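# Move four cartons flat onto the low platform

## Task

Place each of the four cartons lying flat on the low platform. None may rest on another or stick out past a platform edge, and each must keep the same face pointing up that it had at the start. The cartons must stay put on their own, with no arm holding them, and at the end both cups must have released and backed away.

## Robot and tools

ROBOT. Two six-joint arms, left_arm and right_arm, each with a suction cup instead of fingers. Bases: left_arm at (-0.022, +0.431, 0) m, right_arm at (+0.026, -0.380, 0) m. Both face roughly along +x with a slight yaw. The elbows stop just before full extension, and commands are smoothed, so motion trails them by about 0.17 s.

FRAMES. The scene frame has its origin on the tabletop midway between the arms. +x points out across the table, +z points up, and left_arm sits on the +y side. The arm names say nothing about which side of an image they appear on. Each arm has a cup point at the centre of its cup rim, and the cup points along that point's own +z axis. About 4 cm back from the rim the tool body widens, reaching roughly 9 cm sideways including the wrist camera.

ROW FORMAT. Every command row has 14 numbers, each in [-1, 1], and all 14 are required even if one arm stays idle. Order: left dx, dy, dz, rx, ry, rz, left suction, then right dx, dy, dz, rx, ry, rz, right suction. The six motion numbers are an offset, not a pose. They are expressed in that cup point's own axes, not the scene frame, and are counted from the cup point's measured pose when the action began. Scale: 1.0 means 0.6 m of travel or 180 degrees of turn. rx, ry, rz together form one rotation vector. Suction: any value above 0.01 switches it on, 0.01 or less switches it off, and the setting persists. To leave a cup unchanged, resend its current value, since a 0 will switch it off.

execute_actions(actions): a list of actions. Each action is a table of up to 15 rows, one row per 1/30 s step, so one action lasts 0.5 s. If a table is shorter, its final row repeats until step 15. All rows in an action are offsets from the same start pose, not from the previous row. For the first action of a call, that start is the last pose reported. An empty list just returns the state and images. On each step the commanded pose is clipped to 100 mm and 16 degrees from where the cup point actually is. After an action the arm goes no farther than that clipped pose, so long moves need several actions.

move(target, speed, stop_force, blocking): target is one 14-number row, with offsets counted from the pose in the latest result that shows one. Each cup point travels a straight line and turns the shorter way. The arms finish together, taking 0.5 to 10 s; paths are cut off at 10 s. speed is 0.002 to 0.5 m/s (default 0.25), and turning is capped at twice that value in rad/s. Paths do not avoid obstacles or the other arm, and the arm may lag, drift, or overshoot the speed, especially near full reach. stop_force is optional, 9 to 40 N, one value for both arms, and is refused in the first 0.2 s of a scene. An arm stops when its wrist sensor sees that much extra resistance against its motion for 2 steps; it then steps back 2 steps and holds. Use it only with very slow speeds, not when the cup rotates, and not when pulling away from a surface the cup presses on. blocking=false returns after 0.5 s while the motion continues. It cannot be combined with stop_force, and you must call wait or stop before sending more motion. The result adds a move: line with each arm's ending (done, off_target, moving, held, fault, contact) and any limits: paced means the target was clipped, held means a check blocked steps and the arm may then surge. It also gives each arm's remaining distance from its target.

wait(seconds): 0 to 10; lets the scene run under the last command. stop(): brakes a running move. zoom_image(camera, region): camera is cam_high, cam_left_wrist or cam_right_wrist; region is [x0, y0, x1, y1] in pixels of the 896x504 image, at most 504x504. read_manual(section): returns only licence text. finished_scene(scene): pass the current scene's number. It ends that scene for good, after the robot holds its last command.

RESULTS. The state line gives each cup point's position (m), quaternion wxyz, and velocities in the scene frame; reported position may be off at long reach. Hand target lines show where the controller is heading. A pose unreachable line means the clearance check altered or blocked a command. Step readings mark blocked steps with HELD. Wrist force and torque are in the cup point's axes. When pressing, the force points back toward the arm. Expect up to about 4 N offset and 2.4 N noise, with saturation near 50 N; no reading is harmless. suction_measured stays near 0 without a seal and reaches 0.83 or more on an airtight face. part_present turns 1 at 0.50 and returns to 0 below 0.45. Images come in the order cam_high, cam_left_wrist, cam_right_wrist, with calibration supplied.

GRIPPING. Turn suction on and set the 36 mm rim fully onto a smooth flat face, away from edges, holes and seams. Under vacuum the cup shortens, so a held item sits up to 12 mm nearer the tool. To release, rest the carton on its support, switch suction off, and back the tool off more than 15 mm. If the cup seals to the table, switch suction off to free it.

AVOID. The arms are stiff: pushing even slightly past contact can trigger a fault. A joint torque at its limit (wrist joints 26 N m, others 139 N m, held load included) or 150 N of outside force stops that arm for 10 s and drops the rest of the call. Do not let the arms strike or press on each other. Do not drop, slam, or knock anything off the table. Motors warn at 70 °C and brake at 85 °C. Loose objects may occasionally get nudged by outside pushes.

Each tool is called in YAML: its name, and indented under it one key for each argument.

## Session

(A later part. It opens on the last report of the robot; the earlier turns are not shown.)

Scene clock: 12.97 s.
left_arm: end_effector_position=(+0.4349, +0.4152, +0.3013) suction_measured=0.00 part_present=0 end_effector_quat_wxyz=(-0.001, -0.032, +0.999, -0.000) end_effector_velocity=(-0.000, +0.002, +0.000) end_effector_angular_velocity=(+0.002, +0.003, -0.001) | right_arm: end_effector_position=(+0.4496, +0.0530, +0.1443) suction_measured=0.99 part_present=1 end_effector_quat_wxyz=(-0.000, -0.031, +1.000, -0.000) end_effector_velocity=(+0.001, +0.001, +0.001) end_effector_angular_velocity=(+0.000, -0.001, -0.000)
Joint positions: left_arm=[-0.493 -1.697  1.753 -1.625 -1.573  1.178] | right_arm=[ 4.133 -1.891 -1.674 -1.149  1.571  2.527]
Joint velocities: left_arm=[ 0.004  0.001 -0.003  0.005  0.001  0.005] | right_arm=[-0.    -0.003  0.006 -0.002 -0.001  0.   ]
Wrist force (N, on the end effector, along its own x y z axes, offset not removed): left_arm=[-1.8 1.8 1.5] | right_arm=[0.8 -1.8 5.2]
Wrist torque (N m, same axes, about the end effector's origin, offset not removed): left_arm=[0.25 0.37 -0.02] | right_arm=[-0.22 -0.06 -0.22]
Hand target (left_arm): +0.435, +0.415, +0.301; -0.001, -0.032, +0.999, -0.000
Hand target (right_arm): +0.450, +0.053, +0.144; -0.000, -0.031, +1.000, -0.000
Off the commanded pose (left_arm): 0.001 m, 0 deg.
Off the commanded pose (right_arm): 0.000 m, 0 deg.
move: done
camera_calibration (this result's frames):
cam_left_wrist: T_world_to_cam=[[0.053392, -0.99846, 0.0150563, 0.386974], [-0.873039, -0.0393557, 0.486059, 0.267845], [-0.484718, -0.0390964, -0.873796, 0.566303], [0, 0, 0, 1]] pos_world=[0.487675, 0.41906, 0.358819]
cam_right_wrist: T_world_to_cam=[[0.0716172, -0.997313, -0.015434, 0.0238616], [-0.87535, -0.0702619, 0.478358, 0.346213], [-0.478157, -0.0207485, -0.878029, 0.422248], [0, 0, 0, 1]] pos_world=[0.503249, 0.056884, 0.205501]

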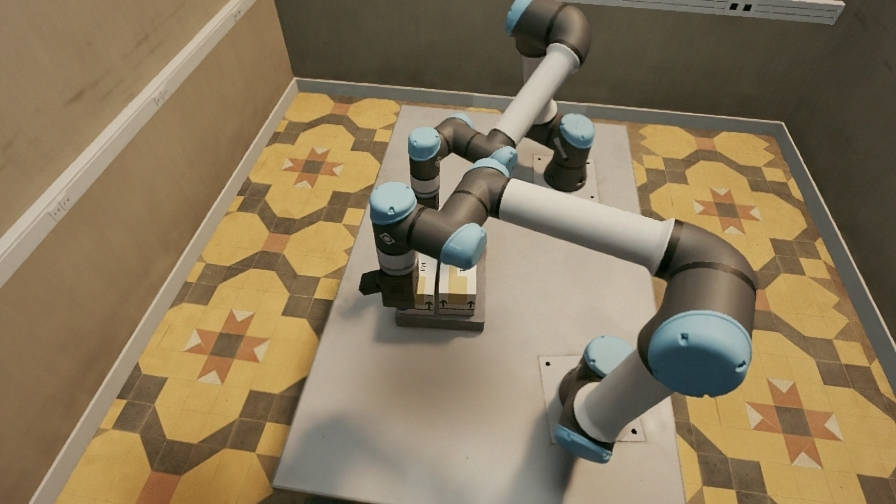

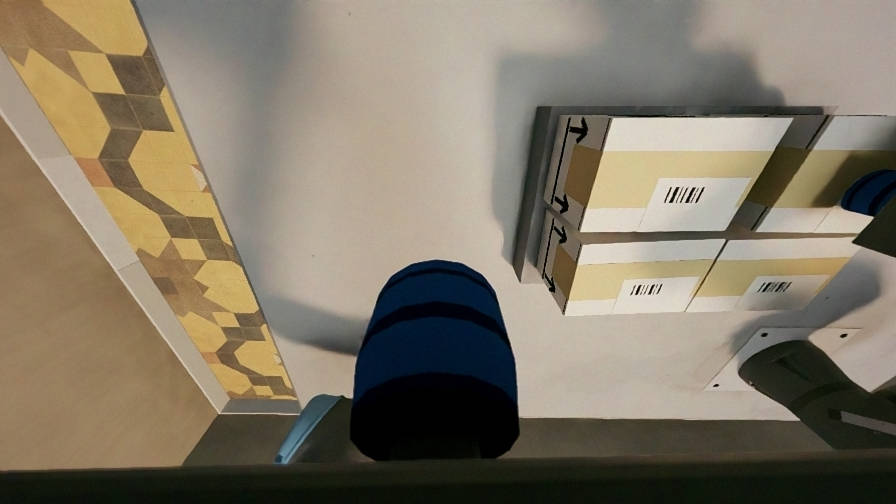

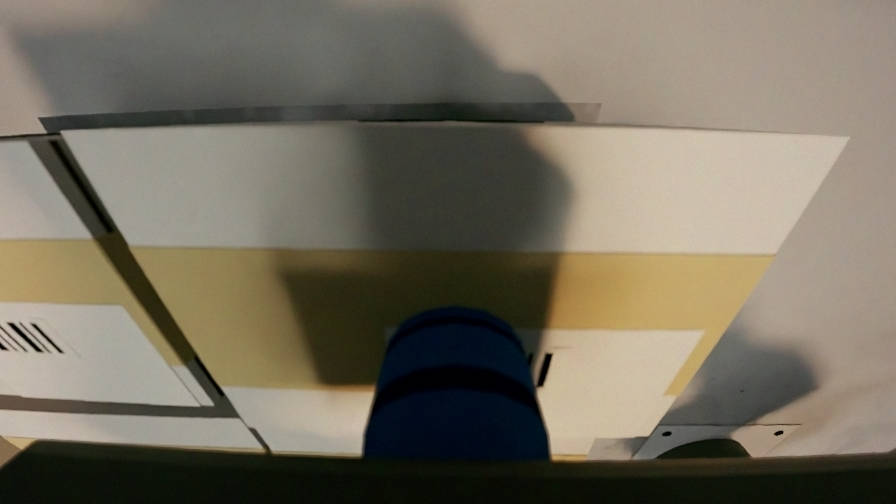

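move:
  target: [0,0,0,0,0,0,0,0.001,0.01,0.007,0,0,-0.004,1]
  speed: 0.04

move:
  target: [0,0,0,0,0,0,0,0,0,0.016,0,0,0,1]
  speed: 0.005
  stop_force: 9

Scene clock: 13.80 s.
left_arm: end_effector_position=(+0.4349, +0.4152, +0.3012) suction_measured=0.00 part_present=0 end_effector_quat_wxyz=(-0.001, -0.032, +0.999, -0.000) end_effector_velocity=(+0.000, -0.000, +0.001) end_effector_angular_velocity=(-0.000, -0.001, +0.001) | right_arm: end_effector_position=(+0.4487, +0.0588, +0.1403) suction_measured=0.99 part_present=1 end_effector_quat_wxyz=(-0.000, -0.037, +0.999, -0.000) end_effector_velocity=(-0.001, +0.003, -0.001) end_effector_angular_velocity=(+0.002, +0.001, +0.007)
Joint positions: left_arm=[-0.493 -1.697  1.753 -1.625 -1.573  1.178] | right_arm=[ 4.14  -1.902 -1.669 -1.142  1.571  2.521]
Joint velocities: left_arm=[-0.    -0.    -0.001  0.    -0.    -0.001] | right_arm=[ 0.003 -0.004  0.002  0.003  0.001 -0.004]
Wrist force (N, on the end effector, along its own x y z axes, offset not removed): left_arm=[-1.5 3.0 1.1] | right_arm=[1.1 -3.1 7.3]
Wrist torque (N m, same axes, about the end effector's origin, offset not removed): left_arm=[0.47 0.41 -0.14] | right_arm=[-0.49 -0.03 -0.04]
Hand target (left_arm): +0.435, +0.415, +0.301; -0.001, -0.032, +0.999, -0.000
Hand target (right_arm): +0.449, +0.059, +0.140; -0.000, -0.038, +0.999, -0.000
Off the commanded pose (left_arm): 0.000 m, 0 deg.
Off the commanded pose (right_arm): 0.000 m, 0 deg.
move: done
camera_calibration (this result's frames):
cam_left_wrist: T_world_to_cam=[[0.0533974, -0.99846, 0.0150668, 0.386959], [-0.872988, -0.0393511, 0.486153, 0.267818], [-0.484811, -0.0391124, -0.873744, 0.566307], [0, 0, 0, 1]] pos_world=[0.487691, 0.419052, 0.358777]
cam_right_wrist: T_world_to_cam=[[0.0836721, -0.996374, -0.0154328, 0.0241176], [-0.874435, -0.0808414, 0.478359, 0.347943], [-0.477872, -0.0265303, -0.878029, 0.418587], [0, 0, 0, 1]] pos_world=[0.502267, 0.0632635, 0.201462]

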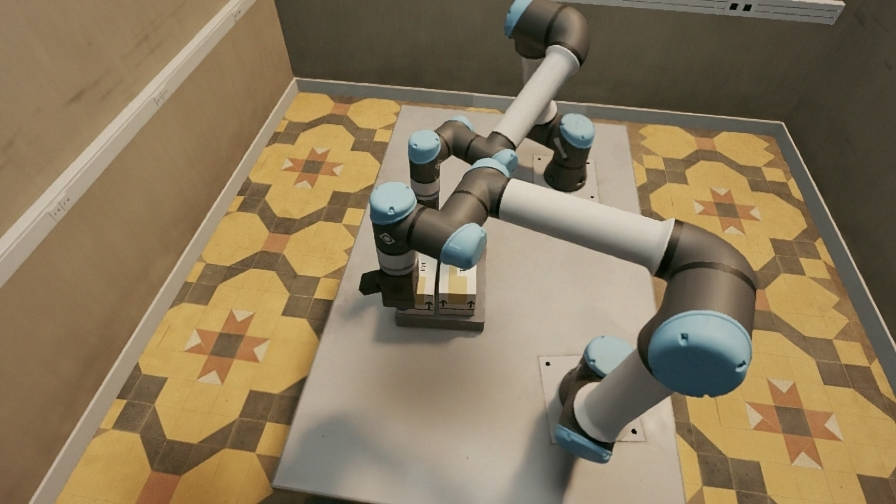

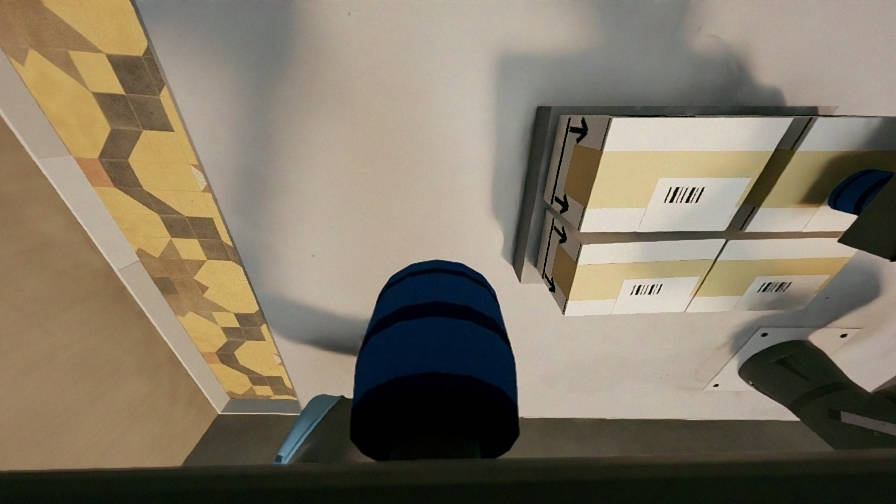

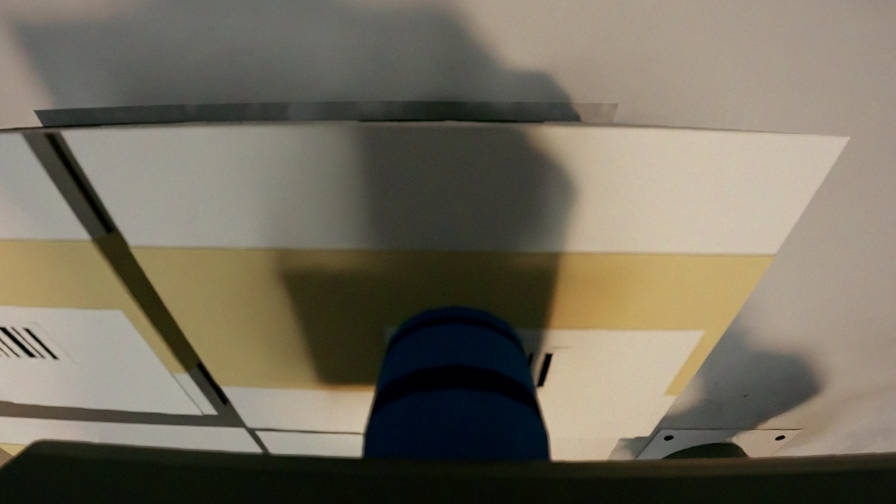

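Scene clock: 15.03 s.
left_arm: end_effector_position=(+0.4349, +0.4152, +0.3012) suction_measured=0.00 part_present=0 end_effector_quat_wxyz=(-0.001, -0.032, +0.999, -0.000) end_effector_velocity=(-0.000, -0.000, -0.000) end_effector_angular_velocity=(+0.001, +0.000, -0.001) | right_arm: end_effector_position=(+0.4487, +0.0588, +0.1359) suction_measured=0.99 part_present=1 end_effector_quat_wxyz=(-0.000, -0.037, +0.999, -0.000) end_effector_velocity=(-0.000, -0.001, +0.000) end_effector_angular_velocity=(-0.003, +0.001, +0.002)
Joint positions: left_arm=[-0.493 -1.697  1.753 -1.625 -1.573  1.178] | right_arm=[ 4.14  -1.907 -1.675 -1.131  1.571  2.521]
Joint velocities: left_arm=[-0.001 -0.     0.001  0.     0.001  0.   ] | right_arm=[-0.    -0.     0.003 -0.006 -0.    -0.002]
Wrist force (N, on the end effector, along its own x y z axes, offset not removed): left_arm=[-1.0 2.4 0.4] | right_arm=[-1.7 1.6 -14.4]
Wrist torque (N m, same axes, about the end effector's origin, offset not removed): left_arm=[0.37 0.29 -0.14] | right_arm=[0.15 0.34 -0.08]
Hand target (left_arm): +0.435, +0.415, +0.301; -0.001, -0.032, +0.999, -0.000
Hand target (right_arm): +0.449, +0.059, +0.136; -0.000, -0.037, +0.999, -0.000
Off the commanded pose (left_arm): 0.000 m, 0 deg.
Off the commanded pose (right_arm): 0.005 m, 0 deg.
move: contact (right_arm)
camera_calibration (this result's frames):
cam_left_wrist: T_world_to_cam=[[0.0533964, -0.99846, 0.0150658, 0.386958], [-0.872987, -0.0393507, 0.486154, 0.267818], [-0.484812, -0.0391112, -0.873743, 0.566305], [0, 0, 0, 1]] pos_world=[0.487691, 0.419049, 0.358774]
cam_right_wrist: T_world_to_cam=[[0.0836854, -0.996374, -0.015361, 0.0240341], [-0.874412, -0.0808174, 0.478406, 0.349998], [-0.477912, -0.0266038, -0.878005, 0.414777], [0, 0, 0, 1]] pos_world=[0.502258, 0.0632675, 0.197105]

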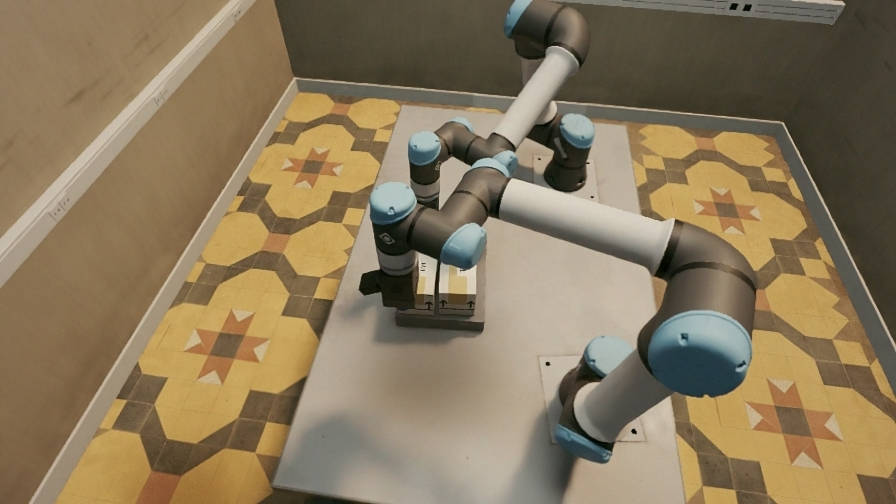

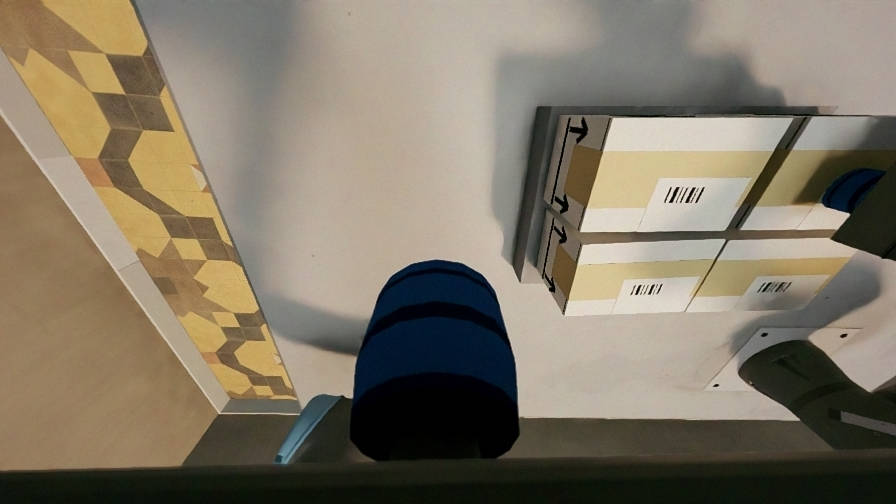

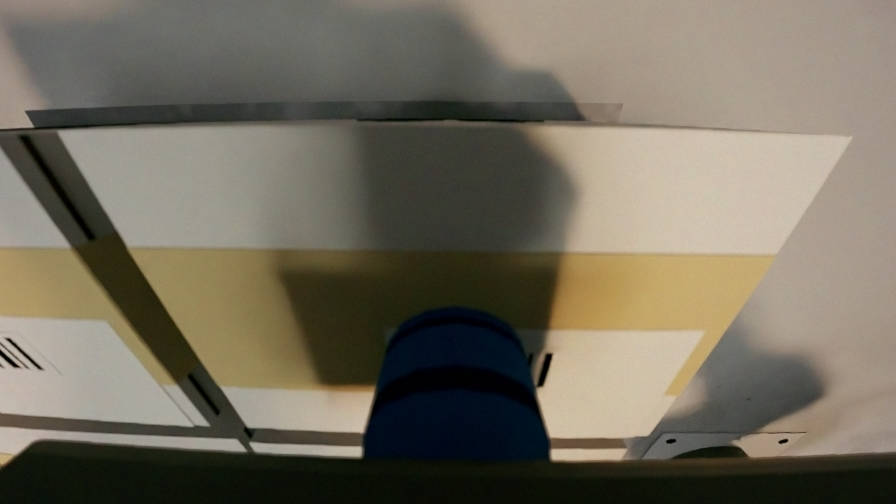

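execute_actions:
  actions:
    - [[0,0,0,0,0,0,0,0,0,0,0,0,0,0],[0,0,0,0,0,0,0,0,0,0,0,0,0,0],[0,0,0,0,0,0,0,0,0,0,0,0,0,0],[0,0,0,0,0,0,0,0,0,0,0,0,0,0],[0,0,0,0,0,0,0,0,0,0,0,0,0,0],[0,0,0,0,0,0,0,0,0,0,0,0,0,0],[0,0,0,0,0,0,0,0,0,0,0,0,0,0],[0,0,0,0,0,0,0,0,0,0,0,0,0,0],[0,0,0,0,0,0,0,0,0,-0.01,0,0,0,0],[0,0,0,0,0,0,0,0,0,-0.02,0,0,0,0],[0,0,0,0,0,0,0,0,0,-0.03,0,0,0,0],[0,0,0,0,0,0,0,0,0,-0.04,0,0,0,0],[0,0,0,0,0,0,0,0,0,-0.05,0,0,0,0]]

move:
  target: [0,0,0,0,0,0,0,0,-0.25,-0.25,0,0,0,0]
  speed: 0.35

Scene clock: 15.80 s.
left_arm: end_effector_position=(+0.4349, +0.4152, +0.3012) suction_measured=0.00 part_present=0 end_effector_quat_wxyz=(-0.001, -0.032, +0.999, -0.000) end_effector_velocity=(-0.000, -0.000, +0.000) end_effector_angular_velocity=(-0.001, -0.000, -0.000) | right_arm: end_effector_position=(+0.4487, +0.0588, +0.1530) suction_measured=0.00 part_present=0 end_effector_quat_wxyz=(+0.000, -0.037, +0.999, +0.000) end_effector_velocity=(+0.000, -0.000, +0.107) end_effector_angular_velocity=(+0.004, -0.003, -0.001)
Joint positions: left_arm=[-0.493 -1.697  1.753 -1.625 -1.573  1.178] | right_arm=[ 4.14  -1.89  -1.651 -1.171  1.571  2.521]
Joint velocities: left_arm=[-0.    -0.     0.    -0.001 -0.     0.   ] | right_arm=[-0.     0.101  0.156 -0.252 -0.     0.001]
Wrist force (N, on the end effector, along its own x y z axes, offset not removed): left_arm=[-1.0 1.2 1.7] | right_arm=[-0.8 -1.0 -0.6]
Wrist torque (N m, same axes, about the end effector's origin, offset not removed): left_arm=[0.14 0.21 -0.01] | right_arm=[-0.07 0.07 -0.07]
Hand target (left_arm): +0.435, +0.415, +0.301; -0.001, -0.032, +0.999, -0.000
Hand target (right_arm): +0.449, +0.059, +0.166; +0.000, -0.037, +0.999, +0.000
Off the commanded pose (left_arm): 0.000 m, 0 deg.
Off the commanded pose (right_arm): 0.013 m, 0 deg.
Step readings (end_effector_position):
0: left_arm (+0.4349, +0.4152, +0.3012) | right_arm (+0.4487, +0.0587, +0.1361)
1: left_arm (+0.4349, +0.4152, +0.3012) | right_arm (+0.4487, +0.0588, +0.1361)
2: left_arm (+0.4349, +0.4152, +0.3012) | right_arm (+0.4487, +0.0588, +0.1362)
4: left_arm (+0.4349, +0.4152, +0.3012) | right_arm (+0.4487, +0.0588, +0.1362)
8: left_arm (+0.4349, +0.4152, +0.3012) | right_arm (+0.4487, +0.0589, +0.1362)
15: end_effector_position above
camera_calibration (this result's frames):
cam_left_wrist: T_world_to_cam=[[0.0533963, -0.99846, 0.0150661, 0.386958], [-0.872987, -0.0393504, 0.486154, 0.267818], [-0.484812, -0.0391113, -0.873743, 0.566305], [0, 0, 0, 1]] pos_world=[0.487691, 0.419049, 0.358774]
cam_right_wrist: T_world_to_cam=[[0.0836916, -0.996363, -0.0160299, 0.0244053], [-0.874645, -0.0811567, 0.477923, 0.34204], [-0.477486, -0.0259777, -0.878256, 0.429603], [0, 0, 0, 1]] pos_world=[0.502251, 0.0632355, 0.214224]

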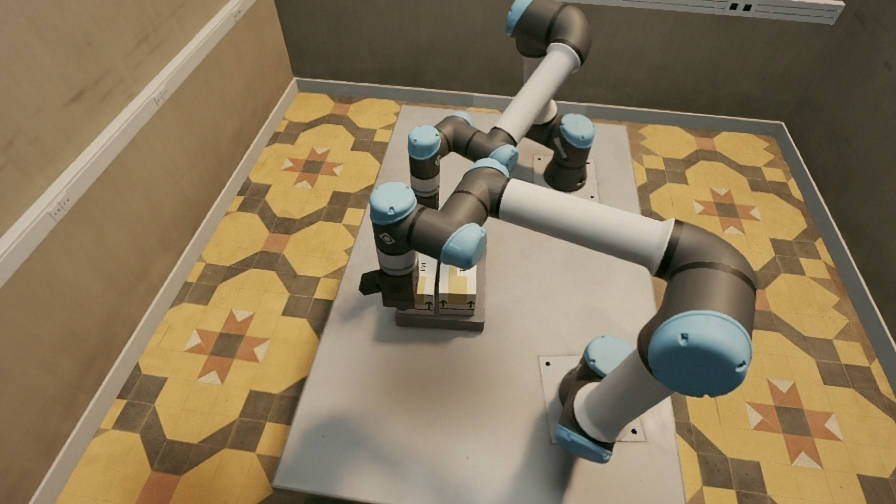

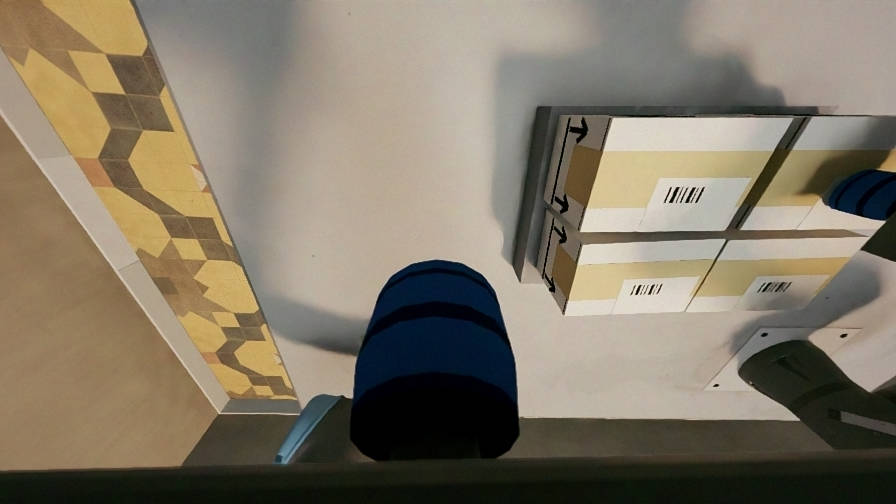

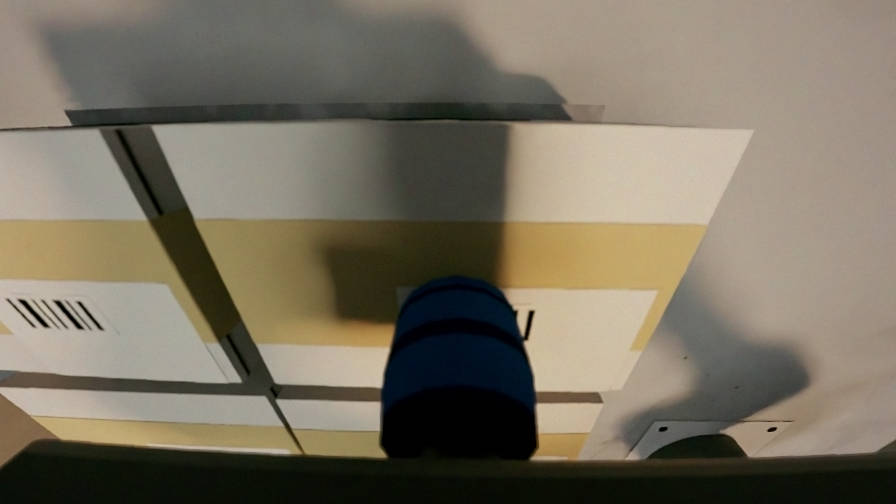

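Scene clock: 17.13 s.
left_arm: end_effector_position=(+0.4349, +0.4152, +0.3012) suction_measured=0.00 part_present=0 end_effector_quat_wxyz=(-0.001, -0.032, +0.999, -0.000) end_effector_velocity=(-0.000, -0.000, -0.001) end_effector_angular_velocity=(-0.000, +0.002, -0.000) | right_arm: end_effector_position=(+0.4596, -0.0908, +0.3026) suction_measured=0.00 part_present=0 end_effector_quat_wxyz=(+0.000, -0.037, +0.999, +0.000) end_effector_velocity=(+0.000, -0.001, +0.003) end_effector_angular_velocity=(+0.001, -0.001, -0.001)
Joint positions: left_arm=[-0.493 -1.697  1.753 -1.625 -1.573  1.178] | right_arm=[ 3.962 -1.6   -1.603 -1.509  1.571  2.344]
Joint velocities: left_arm=[-0.     0.     0.001  0.001 -0.001  0.   ] | right_arm=[-0.003  0.002  0.004 -0.005  0.    -0.001]
Wrist force (N, on the end effector, along its own x y z axes, offset not removed): left_arm=[-1.3 2.5 0.6] | right_arm=[-1.2 -4.1 2.6]
Wrist torque (N m, same axes, about the end effector's origin, offset not removed): left_arm=[0.34 0.21 -0.06] | right_arm=[-0.38 0.41 -0.10]
Hand target (left_arm): +0.435, +0.415, +0.301; -0.001, -0.032, +0.999, -0.000
Hand target (right_arm): +0.460, -0.091, +0.303; -0.000, -0.037, +0.999, +0.000
Off the commanded pose (left_arm): 0.000 m, 0 deg.
Off the commanded pose (right_arm): 0.000 m, 0 deg.
move: done
camera_calibration (this result's frames):
cam_left_wrist: T_world_to_cam=[[0.0533965, -0.99846, 0.0150659, 0.386958], [-0.872987, -0.0393507, 0.486154, 0.267818], [-0.484812, -0.0391113, -0.873743, 0.566305], [0, 0, 0, 1]] pos_world=[0.487691, 0.419049, 0.358774]
cam_right_wrist: T_world_to_cam=[[0.0836717, -0.996363, -0.0160953, -0.12308], [-0.874629, -0.0811697, 0.477949, 0.2679], [-0.477518, -0.0259134, -0.87824, 0.562338], [0, 0, 0, 1]] pos_world=[0.513138, -0.086315, 0.363844]

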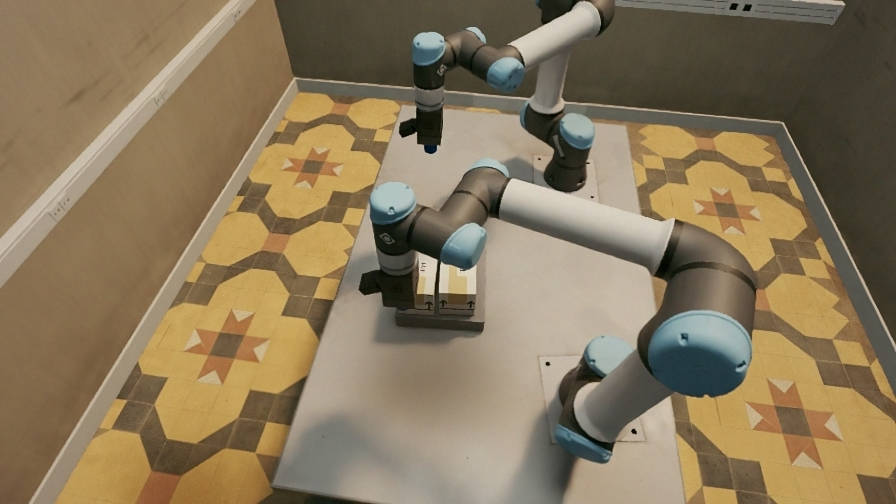

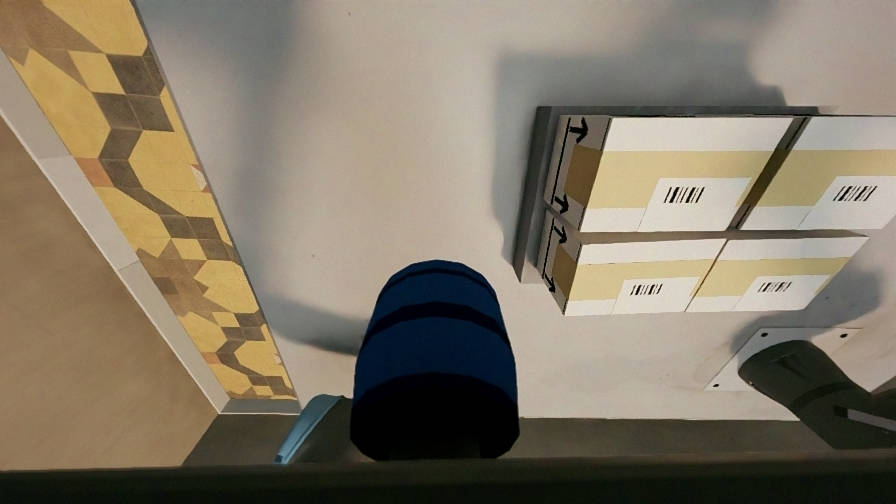

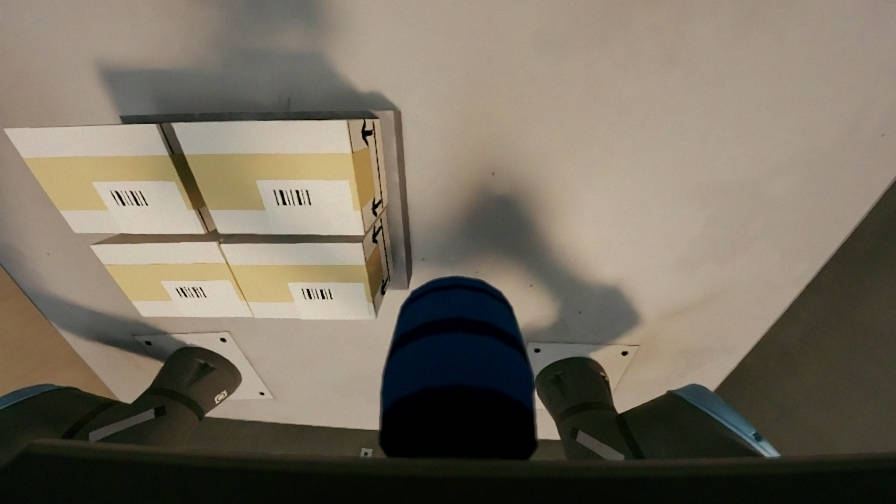

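finished_scene:
  scene: 2

The scene is finished: the task was done.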